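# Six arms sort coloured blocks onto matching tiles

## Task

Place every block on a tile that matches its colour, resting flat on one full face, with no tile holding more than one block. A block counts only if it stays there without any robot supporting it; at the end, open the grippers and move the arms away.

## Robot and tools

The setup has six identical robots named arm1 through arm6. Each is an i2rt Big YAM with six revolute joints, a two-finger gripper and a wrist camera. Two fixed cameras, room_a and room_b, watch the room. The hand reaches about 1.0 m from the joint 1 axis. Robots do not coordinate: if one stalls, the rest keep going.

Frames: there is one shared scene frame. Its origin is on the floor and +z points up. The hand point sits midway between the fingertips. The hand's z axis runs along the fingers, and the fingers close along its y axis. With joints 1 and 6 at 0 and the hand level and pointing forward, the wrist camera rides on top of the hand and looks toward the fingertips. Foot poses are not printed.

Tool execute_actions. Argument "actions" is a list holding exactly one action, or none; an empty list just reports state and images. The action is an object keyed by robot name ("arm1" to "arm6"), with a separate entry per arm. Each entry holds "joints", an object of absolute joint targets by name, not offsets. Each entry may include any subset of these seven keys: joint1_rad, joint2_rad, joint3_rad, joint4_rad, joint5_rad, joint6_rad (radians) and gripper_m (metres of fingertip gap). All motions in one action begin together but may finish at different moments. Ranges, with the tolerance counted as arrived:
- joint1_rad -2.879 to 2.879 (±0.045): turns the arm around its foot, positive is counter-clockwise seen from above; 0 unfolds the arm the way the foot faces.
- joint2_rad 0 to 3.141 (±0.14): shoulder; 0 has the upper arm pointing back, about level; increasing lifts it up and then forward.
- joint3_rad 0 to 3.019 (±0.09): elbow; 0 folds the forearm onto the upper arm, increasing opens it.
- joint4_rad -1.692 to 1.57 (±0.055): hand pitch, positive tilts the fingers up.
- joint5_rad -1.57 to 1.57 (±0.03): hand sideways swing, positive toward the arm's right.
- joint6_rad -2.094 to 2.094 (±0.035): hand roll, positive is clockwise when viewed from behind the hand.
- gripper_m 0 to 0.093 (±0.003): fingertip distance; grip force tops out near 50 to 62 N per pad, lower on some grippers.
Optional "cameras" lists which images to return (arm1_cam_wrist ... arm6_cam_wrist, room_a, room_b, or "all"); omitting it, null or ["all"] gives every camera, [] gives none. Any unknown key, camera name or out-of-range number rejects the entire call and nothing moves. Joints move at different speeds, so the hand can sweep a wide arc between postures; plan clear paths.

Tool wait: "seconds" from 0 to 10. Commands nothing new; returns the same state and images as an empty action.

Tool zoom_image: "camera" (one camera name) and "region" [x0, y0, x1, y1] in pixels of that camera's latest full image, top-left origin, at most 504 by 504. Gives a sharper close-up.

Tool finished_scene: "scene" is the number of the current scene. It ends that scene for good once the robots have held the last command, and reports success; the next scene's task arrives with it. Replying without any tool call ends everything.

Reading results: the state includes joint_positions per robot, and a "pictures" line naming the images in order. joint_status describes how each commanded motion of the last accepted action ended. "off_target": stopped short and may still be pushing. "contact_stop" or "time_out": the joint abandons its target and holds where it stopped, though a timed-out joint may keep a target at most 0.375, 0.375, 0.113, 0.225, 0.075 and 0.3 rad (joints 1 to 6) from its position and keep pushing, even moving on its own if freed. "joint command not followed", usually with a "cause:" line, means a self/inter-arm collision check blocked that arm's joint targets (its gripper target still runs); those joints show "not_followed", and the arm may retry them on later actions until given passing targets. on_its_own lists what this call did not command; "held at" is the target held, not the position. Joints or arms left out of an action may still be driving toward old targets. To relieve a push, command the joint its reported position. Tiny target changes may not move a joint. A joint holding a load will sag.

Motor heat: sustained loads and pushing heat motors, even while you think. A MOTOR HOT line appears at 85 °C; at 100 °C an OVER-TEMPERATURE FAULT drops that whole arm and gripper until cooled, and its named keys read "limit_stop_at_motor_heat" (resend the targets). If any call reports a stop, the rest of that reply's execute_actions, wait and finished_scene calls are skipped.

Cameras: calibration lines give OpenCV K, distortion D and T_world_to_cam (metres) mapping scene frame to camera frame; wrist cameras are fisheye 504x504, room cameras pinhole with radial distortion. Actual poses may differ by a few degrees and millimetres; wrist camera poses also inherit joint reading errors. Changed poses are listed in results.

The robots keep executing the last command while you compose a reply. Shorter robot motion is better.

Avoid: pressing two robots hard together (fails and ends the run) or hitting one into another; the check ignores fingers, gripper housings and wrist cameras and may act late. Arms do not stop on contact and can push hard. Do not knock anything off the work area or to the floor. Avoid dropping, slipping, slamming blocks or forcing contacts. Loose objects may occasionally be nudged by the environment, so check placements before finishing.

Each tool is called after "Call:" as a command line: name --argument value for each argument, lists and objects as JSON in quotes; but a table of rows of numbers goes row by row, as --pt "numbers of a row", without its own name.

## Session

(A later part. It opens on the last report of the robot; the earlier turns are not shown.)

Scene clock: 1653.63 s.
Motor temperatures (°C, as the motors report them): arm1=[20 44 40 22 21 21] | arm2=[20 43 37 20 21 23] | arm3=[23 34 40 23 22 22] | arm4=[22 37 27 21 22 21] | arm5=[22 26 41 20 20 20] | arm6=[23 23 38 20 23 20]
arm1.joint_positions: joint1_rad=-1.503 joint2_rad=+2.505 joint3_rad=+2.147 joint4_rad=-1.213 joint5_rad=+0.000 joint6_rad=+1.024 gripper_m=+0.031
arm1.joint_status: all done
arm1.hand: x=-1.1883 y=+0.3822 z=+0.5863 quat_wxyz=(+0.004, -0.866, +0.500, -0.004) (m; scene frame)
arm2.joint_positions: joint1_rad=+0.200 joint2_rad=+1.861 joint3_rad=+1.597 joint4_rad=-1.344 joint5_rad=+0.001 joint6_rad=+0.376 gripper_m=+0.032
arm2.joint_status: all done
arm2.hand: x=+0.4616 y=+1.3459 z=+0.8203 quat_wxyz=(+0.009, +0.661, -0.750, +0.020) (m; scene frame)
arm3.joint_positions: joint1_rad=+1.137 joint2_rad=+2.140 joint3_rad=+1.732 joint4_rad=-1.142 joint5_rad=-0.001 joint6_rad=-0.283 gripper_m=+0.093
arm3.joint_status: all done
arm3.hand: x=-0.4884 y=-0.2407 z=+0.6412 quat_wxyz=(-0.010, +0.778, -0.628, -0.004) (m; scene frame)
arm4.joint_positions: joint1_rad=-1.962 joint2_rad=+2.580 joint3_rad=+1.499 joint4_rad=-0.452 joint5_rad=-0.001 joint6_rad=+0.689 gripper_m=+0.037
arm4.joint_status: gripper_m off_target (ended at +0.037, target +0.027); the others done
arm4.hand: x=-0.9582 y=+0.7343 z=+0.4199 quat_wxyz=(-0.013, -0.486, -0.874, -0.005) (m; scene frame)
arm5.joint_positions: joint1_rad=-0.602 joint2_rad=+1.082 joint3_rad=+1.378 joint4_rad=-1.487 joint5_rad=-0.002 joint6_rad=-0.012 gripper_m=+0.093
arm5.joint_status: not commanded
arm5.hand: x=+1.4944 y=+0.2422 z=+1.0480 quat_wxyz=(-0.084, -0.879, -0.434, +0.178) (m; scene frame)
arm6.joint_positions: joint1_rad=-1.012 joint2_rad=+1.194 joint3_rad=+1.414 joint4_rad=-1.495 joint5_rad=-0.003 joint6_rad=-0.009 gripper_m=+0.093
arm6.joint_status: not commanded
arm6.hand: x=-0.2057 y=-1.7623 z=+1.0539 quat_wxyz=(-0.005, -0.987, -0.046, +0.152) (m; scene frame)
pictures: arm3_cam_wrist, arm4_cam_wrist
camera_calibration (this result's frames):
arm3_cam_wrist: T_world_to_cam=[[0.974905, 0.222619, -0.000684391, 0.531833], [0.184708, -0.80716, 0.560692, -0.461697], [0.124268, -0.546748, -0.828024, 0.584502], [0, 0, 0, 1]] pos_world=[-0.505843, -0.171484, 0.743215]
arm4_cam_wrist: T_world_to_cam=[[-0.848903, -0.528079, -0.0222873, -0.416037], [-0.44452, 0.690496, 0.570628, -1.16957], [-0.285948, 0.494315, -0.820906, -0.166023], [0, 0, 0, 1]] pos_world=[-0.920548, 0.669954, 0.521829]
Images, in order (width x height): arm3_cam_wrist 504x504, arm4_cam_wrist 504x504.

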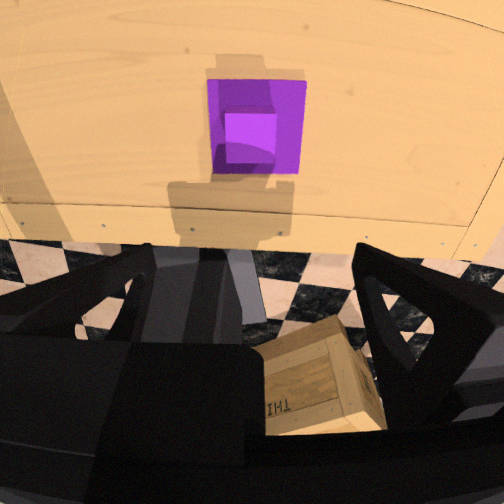

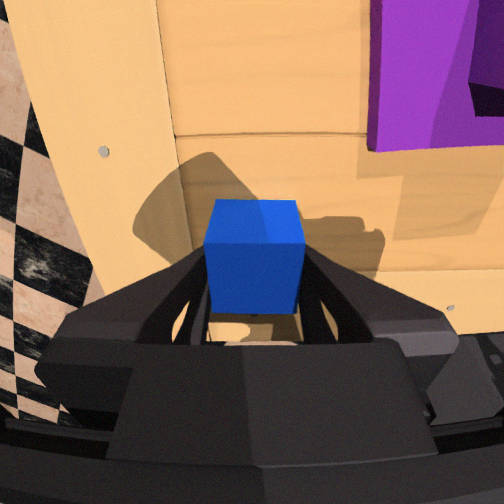

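Call:
execute_actions --actions '[{"arm1":{"joints":{"joint1_rad":0.5,"joint2_rad":2.15,"joint3_rad":1.49,"joint4_rad":-0.92}},"arm4":{"joints":{"joint1_rad":-1.0,"joint2_rad":1.97,"joint3_rad":1.53,"joint4_rad":-1.12,"joint6_rad":0.0}},"arm3":{"joints":{"joint1_rad":0.0,"joint2_rad":1.0,"joint3_rad":1.2,"joint4_rad":-1.5}},"arm2":{"joints":{"joint1_rad":-2.0,"joint2_rad":2.0,"joint3_rad":1.42,"joint4_rad":-0.98,"joint6_rad":-0.03}}}]' --cameras '["arm1_cam_wrist","arm2_cam_wrist","arm4_cam_wrist"]'

Scene clock: 1701.47 s.
Motor temperatures (°C, as the motors report them): arm1=[20 44 40 22 21 21] | arm2=[20 42 37 20 21 23] | arm3=[23 33 41 23 22 22] | arm4=[22 36 27 21 22 21] | arm5=[22 26 41 20 20 20] | arm6=[23 23 39 20 23 20]
arm1.joint_positions: joint1_rad=+0.514 joint2_rad=+2.169 joint3_rad=+1.501 joint4_rad=-0.914 joint5_rad=-0.002 joint6_rad=+1.022 gripper_m=+0.031
arm1.joint_status: all done
arm1.hand: x=-0.2226 y=-0.1713 z=+0.5970 quat_wxyz=(+0.004, -0.884, -0.467, -0.007) (m; scene frame)
arm2.joint_positions: joint1_rad=-2.012 joint2_rad=+2.016 joint3_rad=+1.409 joint4_rad=-0.982 joint5_rad=+0.001 joint6_rad=-0.023 gripper_m=+0.032
arm2.joint_status: all done
arm2.hand: x=+1.1113 y=+0.5941 z=+0.6777 quat_wxyz=(+0.007, -0.184, -0.983, +0.002) (m; scene frame)
arm3.joint_positions: joint1_rad=+0.004 joint2_rad=+0.988 joint3_rad=+1.194 joint4_rad=-1.483 joint5_rad=+0.002 joint6_rad=-0.282 gripper_m=+0.093
arm3.joint_status: all done
arm3.hand: x=-0.2404 y=-0.7648 z=+0.9550 quat_wxyz=(-0.149, +0.316, -0.937, -0.003) (m; scene frame)
arm4.joint_positions: joint1_rad=-1.002 joint2_rad=+1.958 joint3_rad=+1.524 joint4_rad=-1.105 joint5_rad=-0.001 joint6_rad=+0.012 gripper_m=+0.037
arm4.joint_status: all done
arm4.hand: x=-1.0238 y=+1.2574 z=+0.7822 quat_wxyz=(-0.012, +0.306, -0.952, -0.011) (m; scene frame)
arm5.joint_positions: joint1_rad=-0.602 joint2_rad=+1.082 joint3_rad=+1.378 joint4_rad=-1.487 joint5_rad=-0.002 joint6_rad=-0.012 gripper_m=+0.093
arm5.joint_status: not commanded
arm5.hand: x=+1.4944 y=+0.2422 z=+1.0480 quat_wxyz=(-0.084, -0.879, -0.434, +0.178) (m; scene frame)
arm6.joint_positions: joint1_rad=-1.012 joint2_rad=+1.194 joint3_rad=+1.414 joint4_rad=-1.495 joint5_rad=-0.003 joint6_rad=-0.009 gripper_m=+0.093
arm6.joint_status: not commanded
arm6.hand: x=-0.2057 y=-1.7623 z=+1.0539 quat_wxyz=(-0.005, -0.987, -0.046, +0.152) (m; scene frame)
pictures: arm1_cam_wrist, arm2_cam_wrist, arm4_cam_wrist
camera_calibration (this result's frames):
arm1_cam_wrist: T_world_to_cam=[[-0.833197, 0.552975, 0.0010991, -0.0924144], [0.441099, 0.663427, 0.604398, -0.146974], [0.333487, 0.504067, -0.796682, 0.762638], [0, 0, 0, 1]] pos_world=[-0.2665, -0.235812, 0.696512]
arm2_cam_wrist: T_world_to_cam=[[-0.356443, -0.934315, 0.00216746, 0.95056], [-0.748494, 0.286938, 0.597849, 0.260518], [-0.559201, 0.211476, -0.801606, 1.16522], [0, 0, 0, 1]] pos_world=[1.18541, 0.566954, 0.776233]
arm4_cam_wrist: T_world_to_cam=[[0.582424, -0.81275, -0.0148229, 1.63004], [-0.668325, -0.489149, 0.560423, -0.504463], [-0.462734, -0.316497, -0.828074, 0.698129], [0, 0, 0, 1]] pos_world=[-0.963473, 1.29901, 0.884977]
Images, in order (width x height): arm1_cam_wrist 504x504, arm2_cam_wrist 504x504, arm4_cam_wrist 504x504.

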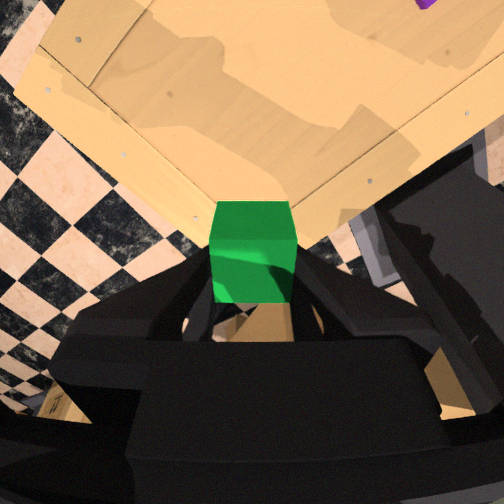

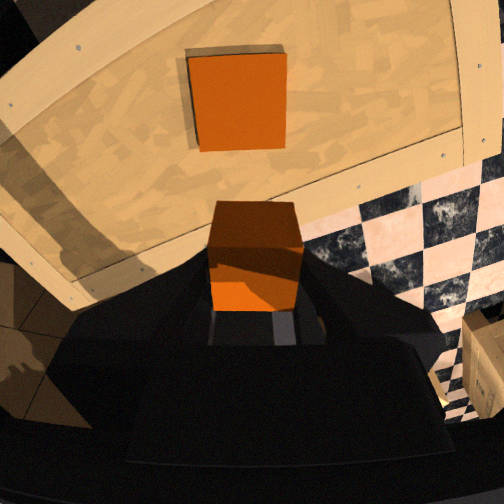

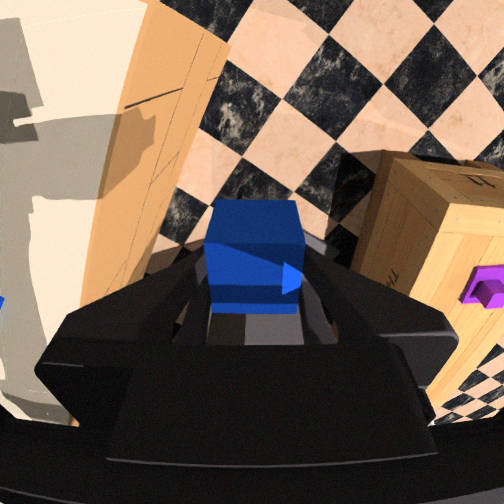

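Call:
execute_actions --actions '[{"arm1":{"joints":{"joint1_rad":2.19,"joint2_rad":2.37,"joint4_rad":-0.69}},"arm4":{"joints":{"joint1_rad":-0.205,"joint2_rad":2.10,"joint4_rad":-0.915}},"arm2":{"joints":{"joint1_rad":-1.975,"joint2_rad":2.49,"joint3_rad":1.51,"joint4_rad":-0.54}}}]' --cameras '["arm1_cam_wrist","arm2_cam_wrist","arm4_cam_wrist"]'

Scene clock: 1730.47 s.
Motor temperatures (°C, as the motors report them): arm1=[20 43 38 22 21 21] | arm2=[20 43 36 20 21 23] | arm3=[23 30 42 23 22 22] | arm4=[22 36 29 21 22 21] | arm5=[22 26 41 20 20 20] | arm6=[23 22 39 20 23 20]
arm1.joint_positions: joint1_rad=+2.199 joint2_rad=+2.373 joint3_rad=+1.500 joint4_rad=-0.688 joint5_rad=-0.002 joint6_rad=+1.022 gripper_m=+0.031
arm1.joint_status: all done
arm1.hand: x=+0.0432 y=+0.6674 z=+0.4857 quat_wxyz=(-0.008, -0.240, -0.971, -0.007) (m; scene frame)
arm2.joint_positions: joint1_rad=-1.981 joint2_rad=+2.501 joint3_rad=+1.493 joint4_rad=-0.555 joint5_rad=+0.000 joint6_rad=-0.023 gripper_m=+0.032
arm2.joint_status: all done
arm2.hand: x=+1.1330 y=+0.6025 z=+0.4316 quat_wxyz=(-0.005, -0.169, -0.986, +0.004) (m; scene frame)
arm3.joint_positions: joint1_rad=+0.004 joint2_rad=+0.988 joint3_rad=+1.194 joint4_rad=-1.483 joint5_rad=+0.002 joint6_rad=-0.282 gripper_m=+0.093
arm3.joint_status: not commanded
arm3.hand: x=-0.2404 y=-0.7648 z=+0.9550 quat_wxyz=(-0.149, +0.316, -0.937, -0.003) (m; scene frame)
arm4.joint_positions: joint1_rad=-0.211 joint2_rad=+2.109 joint3_rad=+1.524 joint4_rad=-0.923 joint5_rad=+0.000 joint6_rad=+0.009 gripper_m=+0.037
arm4.joint_status: all done
arm4.hand: x=-1.4049 y=+1.5146 z=+0.7030 quat_wxyz=(-0.022, +0.650, -0.759, -0.027) (m; scene frame)
arm5.joint_positions: joint1_rad=-0.602 joint2_rad=+1.082 joint3_rad=+1.378 joint4_rad=-1.487 joint5_rad=-0.002 joint6_rad=-0.012 gripper_m=+0.093
arm5.joint_status: not commanded
arm5.hand: x=+1.4944 y=+0.2422 z=+1.0480 quat_wxyz=(-0.084, -0.879, -0.434, +0.178) (m; scene frame)
arm6.joint_positions: joint1_rad=-1.012 joint2_rad=+1.194 joint3_rad=+1.414 joint4_rad=-1.495 joint5_rad=-0.003 joint6_rad=-0.009 gripper_m=+0.093
arm6.joint_status: not commanded
arm6.hand: x=-0.2057 y=-1.7623 z=+1.0539 quat_wxyz=(-0.005, -0.987, -0.046, +0.152) (m; scene frame)
pictures: arm1_cam_wrist, arm2_cam_wrist, arm4_cam_wrist
camera_calibration (this result's frames):
arm1_cam_wrist: T_world_to_cam=[[-0.453641, -0.891034, -0.0164037, 0.62126], [-0.72925, 0.360568, 0.581536, -0.489606], [-0.512254, 0.275771, -0.813355, 0.359491], [0, 0, 0, 1]] pos_world=[0.108934, 0.630963, 0.587309]
arm2_cam_wrist: T_world_to_cam=[[-0.327678, -0.944787, 0.00185375, 0.9405], [-0.771101, 0.268572, 0.577297, 0.467089], [-0.545921, 0.187738, -0.816532, 0.983928], [0, 0, 0, 1]] pos_world=[1.2055, 0.578405, 0.532016]
arm4_cam_wrist: T_world_to_cam=[[0.987926, -0.154431, -0.0123635, 1.63076], [-0.124809, -0.840625, 0.527041, 0.730379], [-0.0917843, -0.519134, -0.84975, 1.38098], [0, 0, 0, 1]] pos_world=[-1.39316, 1.58273, 0.808706]
Images, in order (width x height): arm1_cam_wrist 504x504, arm2_cam_wrist 504x504, arm4_cam_wrist 504x504.

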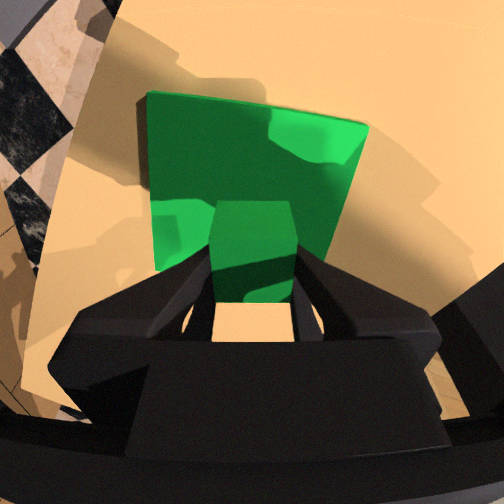

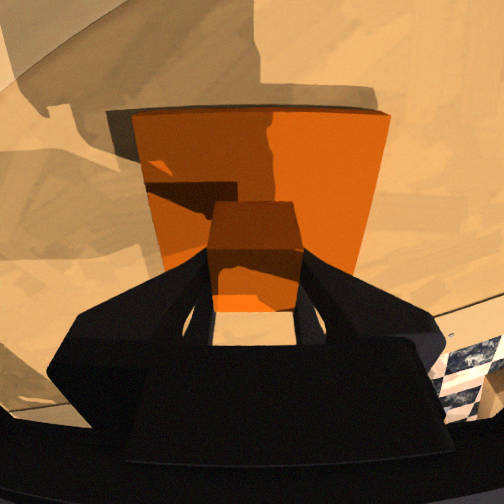

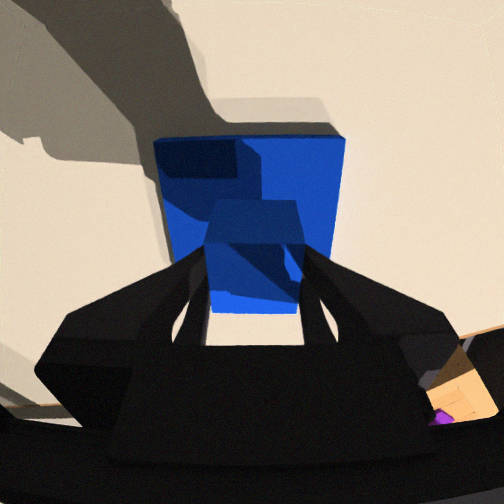

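Call:
execute_actions --actions '[{"arm1":{"joints":{"joint1_rad":2.24,"joint2_rad":2.505,"joint4_rad":-0.565}},"arm4":{"joints":{"joint2_rad":2.18}},"arm2":{"joints":{"joint2_rad":2.55,"joint3_rad":1.50}}}]' --cameras '["arm1_cam_wrist","arm2_cam_wrist","arm4_cam_wrist"]'

Scene clock: 1752.03 s.
Motor temperatures (°C, as the motors report them): arm1=[20 42 37 22 21 21] | arm2=[20 43 35 20 21 23] | arm3=[23 29 42 23 22 22] | arm4=[22 37 29 21 22 21] | arm5=[22 26 41 20 20 20] | arm6=[23 22 39 20 23 20]
arm1.joint_positions: joint1_rad=+2.232 joint2_rad=+2.504 joint3_rad=+1.496 joint4_rad=-0.574 joint5_rad=-0.001 joint6_rad=+1.022 gripper_m=+0.031
arm1.joint_status: all done
arm1.hand: x=+0.0157 y=+0.6720 z=+0.4113 quat_wxyz=(-0.001, -0.224, -0.975, +0.001) (m; scene frame)
arm2.joint_positions: joint1_rad=-1.981 joint2_rad=+2.535 joint3_rad=+1.493 joint4_rad=-0.551 joint5_rad=-0.001 joint6_rad=-0.023 gripper_m=+0.032
arm2.joint_status: all done
arm2.hand: x=+1.1212 y=+0.6069 z=+0.4131 quat_wxyz=(+0.009, -0.169, -0.986, +0.001) (m; scene frame)
arm3.joint_positions: joint1_rad=+0.004 joint2_rad=+0.988 joint3_rad=+1.194 joint4_rad=-1.483 joint5_rad=+0.002 joint6_rad=-0.282 gripper_m=+0.093
arm3.joint_status: not commanded
arm3.hand: x=-0.2404 y=-0.7648 z=+0.9550 quat_wxyz=(-0.149, +0.316, -0.937, -0.003) (m; scene frame)
arm4.joint_positions: joint1_rad=-0.211 joint2_rad=+2.155 joint3_rad=+1.524 joint4_rad=-0.922 joint5_rad=+0.000 joint6_rad=+0.009 gripper_m=+0.037
arm4.joint_status: all done
arm4.hand: x=-1.4065 y=+1.5070 z=+0.6766 quat_wxyz=(-0.006, +0.650, -0.759, -0.012) (m; scene frame)
arm5.joint_positions: joint1_rad=-0.602 joint2_rad=+1.082 joint3_rad=+1.378 joint4_rad=-1.487 joint5_rad=-0.002 joint6_rad=-0.012 gripper_m=+0.093
arm5.joint_status: not commanded
arm5.hand: x=+1.4944 y=+0.2422 z=+1.0480 quat_wxyz=(-0.084, -0.879, -0.434, +0.178) (m; scene frame)
arm6.joint_positions: joint1_rad=-1.012 joint2_rad=+1.194 joint3_rad=+1.414 joint4_rad=-1.495 joint5_rad=-0.003 joint6_rad=-0.009 gripper_m=+0.093
arm6.joint_status: not commanded
arm6.hand: x=-0.2057 y=-1.7623 z=+1.0539 quat_wxyz=(-0.005, -0.987, -0.046, +0.152) (m; scene frame)
pictures: arm1_cam_wrist, arm2_cam_wrist, arm4_cam_wrist
camera_calibration (this result's frames):
arm1_cam_wrist: T_world_to_cam=[[-0.424723, -0.905319, 0.00270052, 0.612894], [-0.730093, 0.344278, 0.590285, -0.46066], [-0.535326, 0.248736, -0.80719, 0.299621], [0, 0, 0, 1]] pos_world=[0.0843801, 0.638934, 0.512117]
arm2_cam_wrist: T_world_to_cam=[[-0.327815, -0.944742, 0.00026415, 0.94169], [-0.754813, 0.26208, 0.601308, 0.443233], [-0.56815, 0.196919, -0.799017, 0.97374], [0, 0, 0, 1]] pos_world=[1.19649, 0.581744, 0.511266]
arm4_cam_wrist: T_world_to_cam=[[0.987982, -0.154137, -0.0115432, 1.62987], [-0.120804, -0.816595, 0.564428, 0.681842], [-0.0964252, -0.55625, -0.825402, 1.38731], [0, 0, 0, 1]] pos_world=[-1.39415, 1.57971, 0.779053]
Images, in order (width x height): arm1_cam_wrist 504x504, arm2_cam_wrist 504x504, arm4_cam_wrist 504x504.

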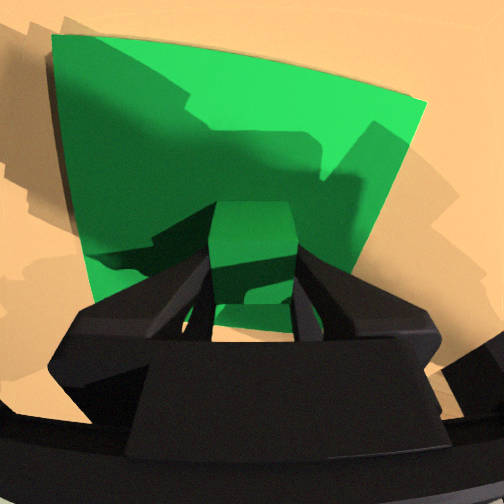

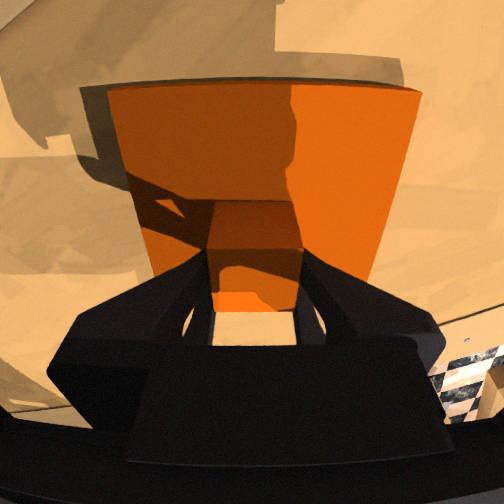

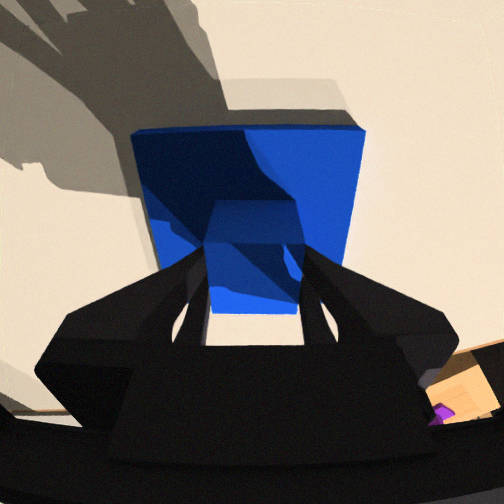

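Call:
execute_actions --actions '[{"arm1":{"joints":{"gripper_m":0.07}},"arm4":{"joints":{"joint2_rad":2.155,"gripper_m":0.075}},"arm2":{"joints":{"joint2_rad":2.535,"gripper_m":0.07}}}]' --cameras '["arm1_cam_wrist","arm2_cam_wrist","arm4_cam_wrist"]'

Scene clock: 1761.77 s.
Motor temperatures (°C, as the motors report them): arm1=[20 42 37 22 21 21] | arm2=[20 43 34 20 21 23] | arm3=[23 29 42 23 22 22] | arm4=[22 37 29 21 22 21] | arm5=[22 25 41 20 20 20] | arm6=[23 22 39 20 23 20]
arm1.joint_positions: joint1_rad=+2.232 joint2_rad=+2.504 joint3_rad=+1.496 joint4_rad=-0.574 joint5_rad=-0.001 joint6_rad=+1.022 gripper_m=+0.070
arm1.joint_status: all done
arm1.hand: x=+0.0157 y=+0.6720 z=+0.4113 quat_wxyz=(-0.001, -0.224, -0.975, +0.001) (m; scene frame)
arm2.joint_positions: joint1_rad=-1.981 joint2_rad=+2.535 joint3_rad=+1.493 joint4_rad=-0.551 joint5_rad=-0.001 joint6_rad=-0.023 gripper_m=+0.070
arm2.joint_status: all done
arm2.hand: x=+1.1212 y=+0.6069 z=+0.4131 quat_wxyz=(+0.009, -0.168, -0.986, +0.001) (m; scene frame)
arm3.joint_positions: joint1_rad=+0.004 joint2_rad=+0.988 joint3_rad=+1.194 joint4_rad=-1.483 joint5_rad=+0.002 joint6_rad=-0.282 gripper_m=+0.093
arm3.joint_status: not commanded
arm3.hand: x=-0.2404 y=-0.7648 z=+0.9550 quat_wxyz=(-0.149, +0.316, -0.937, -0.003) (m; scene frame)
arm4.joint_positions: joint1_rad=-0.211 joint2_rad=+2.155 joint3_rad=+1.524 joint4_rad=-0.922 joint5_rad=+0.000 joint6_rad=+0.009 gripper_m=+0.075
arm4.joint_status: all done
arm4.hand: x=-1.4065 y=+1.5070 z=+0.6766 quat_wxyz=(-0.006, +0.650, -0.759, -0.012) (m; scene frame)
arm5.joint_positions: joint1_rad=-0.602 joint2_rad=+1.082 joint3_rad=+1.378 joint4_rad=-1.487 joint5_rad=-0.002 joint6_rad=-0.012 gripper_m=+0.093
arm5.joint_status: not commanded
arm5.hand: x=+1.4944 y=+0.2422 z=+1.0480 quat_wxyz=(-0.084, -0.879, -0.434, +0.178) (m; scene frame)
arm6.joint_positions: joint1_rad=-1.012 joint2_rad=+1.194 joint3_rad=+1.414 joint4_rad=-1.495 joint5_rad=-0.003 joint6_rad=-0.009 gripper_m=+0.093
arm6.joint_status: not commanded
arm6.hand: x=-0.2057 y=-1.7623 z=+1.0539 quat_wxyz=(-0.005, -0.987, -0.046, +0.152) (m; scene frame)
pictures: arm1_cam_wrist, arm2_cam_wrist, arm4_cam_wrist
camera_calibration (this result's frames):
arm1_cam_wrist: T_world_to_cam=[[-0.424723, -0.905319, 0.00270052, 0.612894], [-0.730093, 0.344278, 0.590285, -0.46066], [-0.535326, 0.248736, -0.80719, 0.299621], [0, 0, 0, 1]] pos_world=[0.0843801, 0.638934, 0.512117]
arm2_cam_wrist: T_world_to_cam=[[-0.327455, -0.944867, 0.000257254, 0.941365], [-0.754913, 0.261788, 0.60131, 0.443522], [-0.568225, 0.196708, -0.799016, 0.973951], [0, 0, 0, 1]] pos_world=[1.1965, 0.581772, 0.511266]
arm4_cam_wrist: T_world_to_cam=[[0.987982, -0.154137, -0.0115432, 1.62987], [-0.120804, -0.816595, 0.564428, 0.681842], [-0.0964252, -0.55625, -0.825402, 1.38731], [0, 0, 0, 1]] pos_world=[-1.39415, 1.57971, 0.779053]
Images, in order (width x height): arm1_cam_wrist 504x504, arm2_cam_wrist 504x504, arm4_cam_wrist 504x504.

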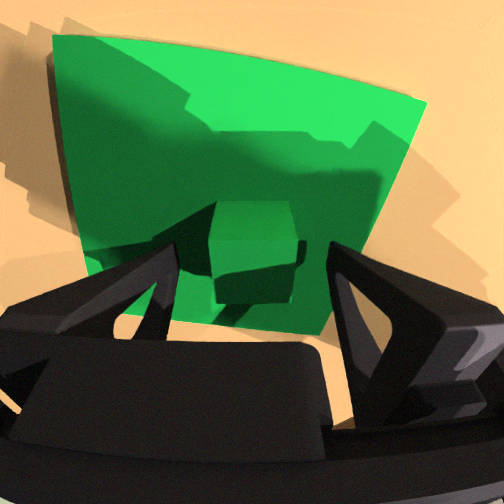

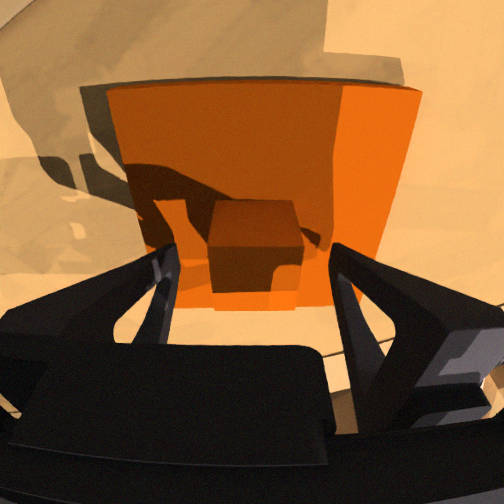

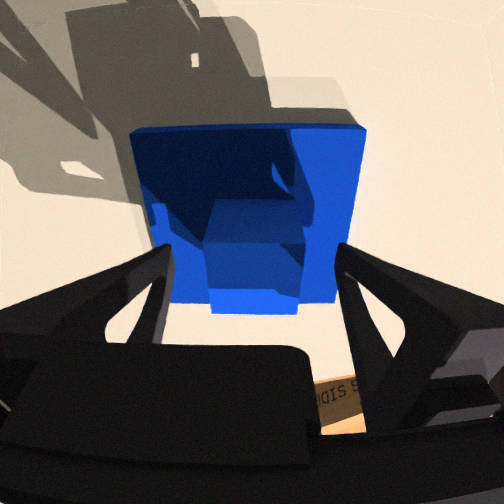

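Call:
execute_actions --actions '[{"arm1":{"joints":{"joint2_rad":1.95,"joint4_rad":-1.13,"gripper_m":0.093}},"arm4":{"joints":{"joint2_rad":1.6,"joint4_rad":-1.48,"gripper_m":0.093}},"arm2":{"joints":{"joint2_rad":1.98,"joint4_rad":-1.1,"gripper_m":0.093}}}]' --cameras '["arm1_cam_wrist","arm2_cam_wrist","arm4_cam_wrist","room_a","room_b"]'

Scene clock: 1782.90 s.
Motor temperatures (°C, as the motors report them): arm1=[20 42 37 22 21 21] | arm2=[20 43 34 20 21 23] | arm3=[23 28 42 23 22 22] | arm4=[22 37 29 21 22 21] | arm5=[22 25 42 20 20 20] | arm6=[23 22 39 20 23 20]
arm1.joint_positions: joint1_rad=+2.232 joint2_rad=+1.956 joint3_rad=+1.484 joint4_rad=-1.121 joint5_rad=-0.001 joint6_rad=+1.022 gripper_m=+0.093
arm1.joint_status: all done
arm1.hand: x=+0.0074 y=+0.6681 z=+0.7153 quat_wxyz=(+0.003, -0.224, -0.975, +0.005) (m; scene frame)
arm2.joint_positions: joint1_rad=-1.981 joint2_rad=+1.982 joint3_rad=+1.487 joint4_rad=-1.086 joint5_rad=-0.001 joint6_rad=-0.023 gripper_m=+0.093
arm2.joint_status: all done
arm2.hand: x=+1.1302 y=+0.6055 z=+0.7213 quat_wxyz=(+0.003, -0.168, -0.986, +0.002) (m; scene frame)
arm3.joint_positions: joint1_rad=+0.004 joint2_rad=+0.988 joint3_rad=+1.194 joint4_rad=-1.483 joint5_rad=+0.002 joint6_rad=-0.282 gripper_m=+0.093
arm3.joint_status: not commanded
arm3.hand: x=-0.2404 y=-0.7648 z=+0.9550 quat_wxyz=(-0.149, +0.316, -0.937, -0.003) (m; scene frame)
arm4.joint_positions: joint1_rad=-0.211 joint2_rad=+1.586 joint3_rad=+1.517 joint4_rad=-1.463 joint5_rad=+0.000 joint6_rad=+0.009 gripper_m=+0.093
arm4.joint_status: all done
arm4.hand: x=-1.4201 y=+1.3919 z=+0.9745 quat_wxyz=(-0.014, +0.650, -0.759, -0.019) (m; scene frame)
arm5.joint_positions: joint1_rad=-0.602 joint2_rad=+1.082 joint3_rad=+1.378 joint4_rad=-1.487 joint5_rad=-0.002 joint6_rad=-0.012 gripper_m=+0.093
arm5.joint_status: not commanded
arm5.hand: x=+1.4944 y=+0.2422 z=+1.0480 quat_wxyz=(-0.084, -0.879, -0.434, +0.178) (m; scene frame)
arm6.joint_positions: joint1_rad=-1.012 joint2_rad=+1.194 joint3_rad=+1.414 joint4_rad=-1.495 joint5_rad=-0.003 joint6_rad=-0.009 gripper_m=+0.093
arm6.joint_status: not commanded
arm6.hand: x=-0.2057 y=-1.7623 z=+1.0539 quat_wxyz=(-0.005, -0.987, -0.046, +0.152) (m; scene frame)
pictures: arm1_cam_wrist, arm2_cam_wrist, arm4_cam_wrist, room_a, room_b
camera_calibration (this result's frames):
arm1_cam_wrist: T_world_to_cam=[[-0.424695, -0.905256, 0.0120641, 0.598348], [-0.72456, 0.347852, 0.594989, -0.650617], [-0.542814, 0.243948, -0.803643, 0.542258], [0, 0, 0, 1]] pos_world=[0.0770498, 0.635694, 0.815674]
arm2_cam_wrist: T_world_to_cam=[[-0.327393, -0.944888, 0.000600634, 0.942525], [-0.761741, 0.26431, 0.591515, 0.278662], [-0.559075, 0.1932, -0.806293, 1.2226], [0, 0, 0, 1]] pos_world=[1.20437, 0.580721, 0.820375]
arm4_cam_wrist: T_world_to_cam=[[0.987984, -0.154111, -0.0117601, 1.62922], [-0.122769, -0.828722, 0.546028, 0.450034], [-0.093895, -0.538023, -0.837684, 1.55804], [0, 0, 0, 1]] pos_world=[-1.4081, 1.46229, 1.07857]
Images, in order (width x height): arm1_cam_wrist 504x504, arm2_cam_wrist 504x504, arm4_cam_wrist 504x504, room_a 504x504, room_b 504x504.

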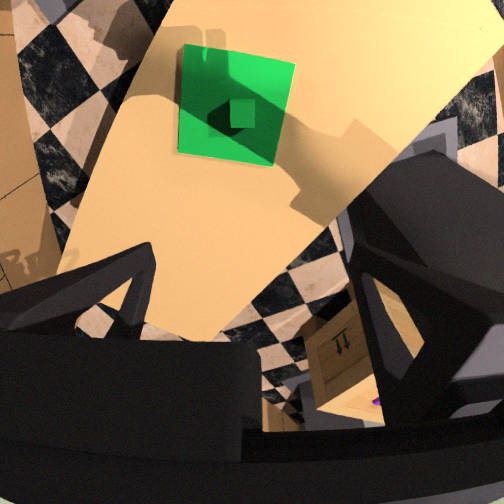

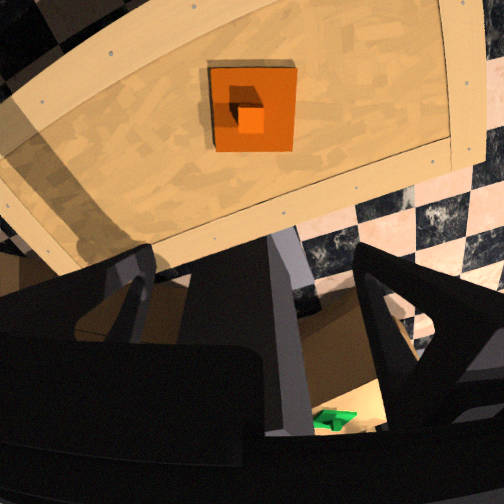

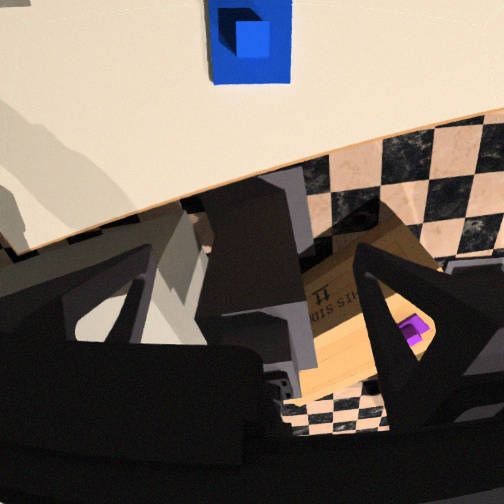

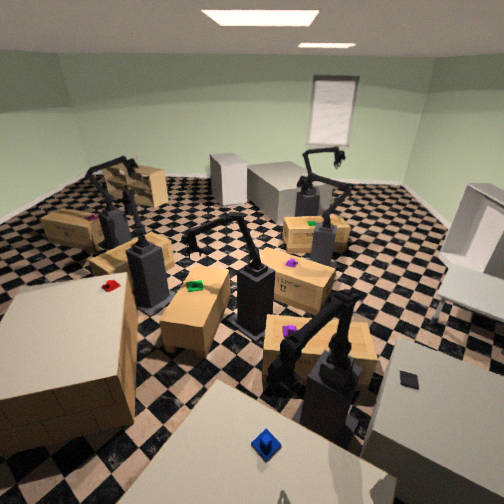

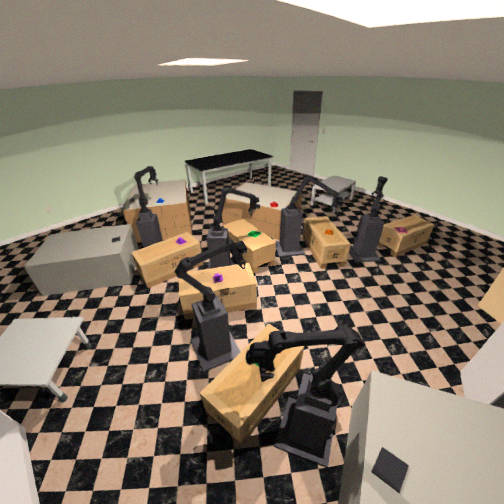

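Quick checks of the earlier-placed blocks.

Call:
zoom_image --camera "room_a" --region '[80, 255, 140, 315]'

Call:
zoom_image --camera "room_b" --region '[375, 205, 425, 255]'

Call:
zoom_image --camera "room_a" --region '[250, 245, 350, 345]'

Region (80, 255, 140, 315) of room_a's 504x504 image, scaled by 8.400, with more detail than that image has.

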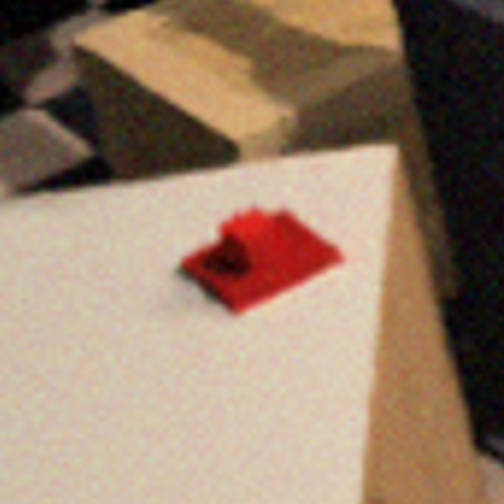

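Region (375, 205, 425, 255) of room_b's 504x504 image, scaled by 10.080, with more detail than that image has.

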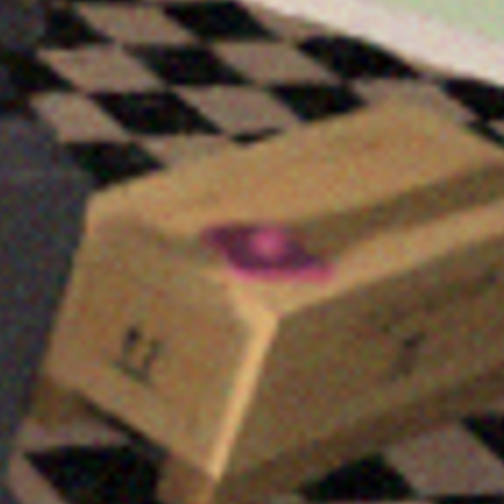

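Region (250, 245, 350, 345) of room_a's 504x504 image, scaled by 5.040, with more detail than that image has.

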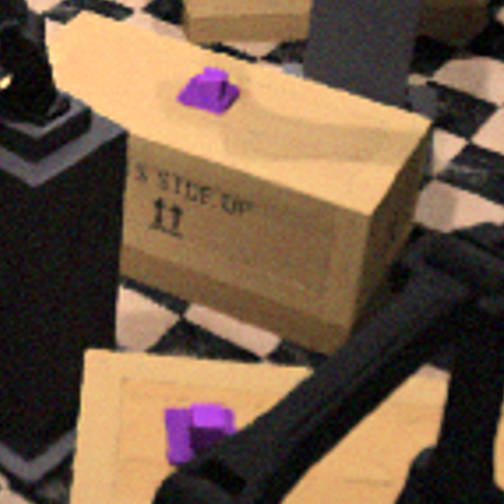

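Call:
zoom_image --camera "room_b" --region '[155, 220, 235, 300]'

Call:
zoom_image --camera "room_a" --region '[270, 310, 310, 350]'

Region (155, 220, 235, 300) of room_b's 504x504 image, scaled by 6.300, with more detail than that image has.

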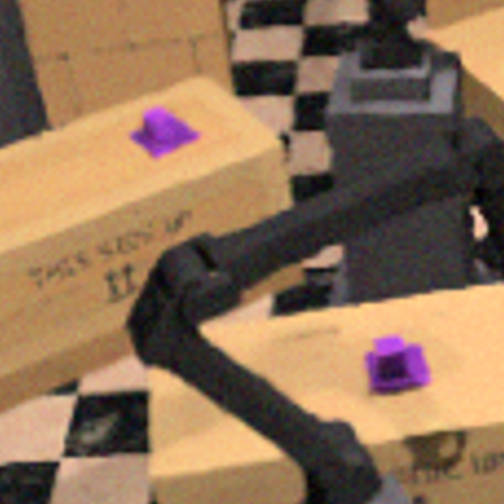

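Region (270, 310, 310, 350) of room_a's 504x504 image, scaled by 12.600, with more detail than that image has.

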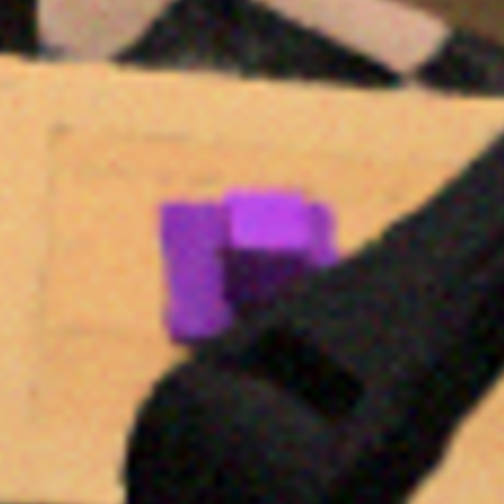

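All blocks are on their tiles.

Call:
finished_scene --scene 2

The scene is finished: the task was done.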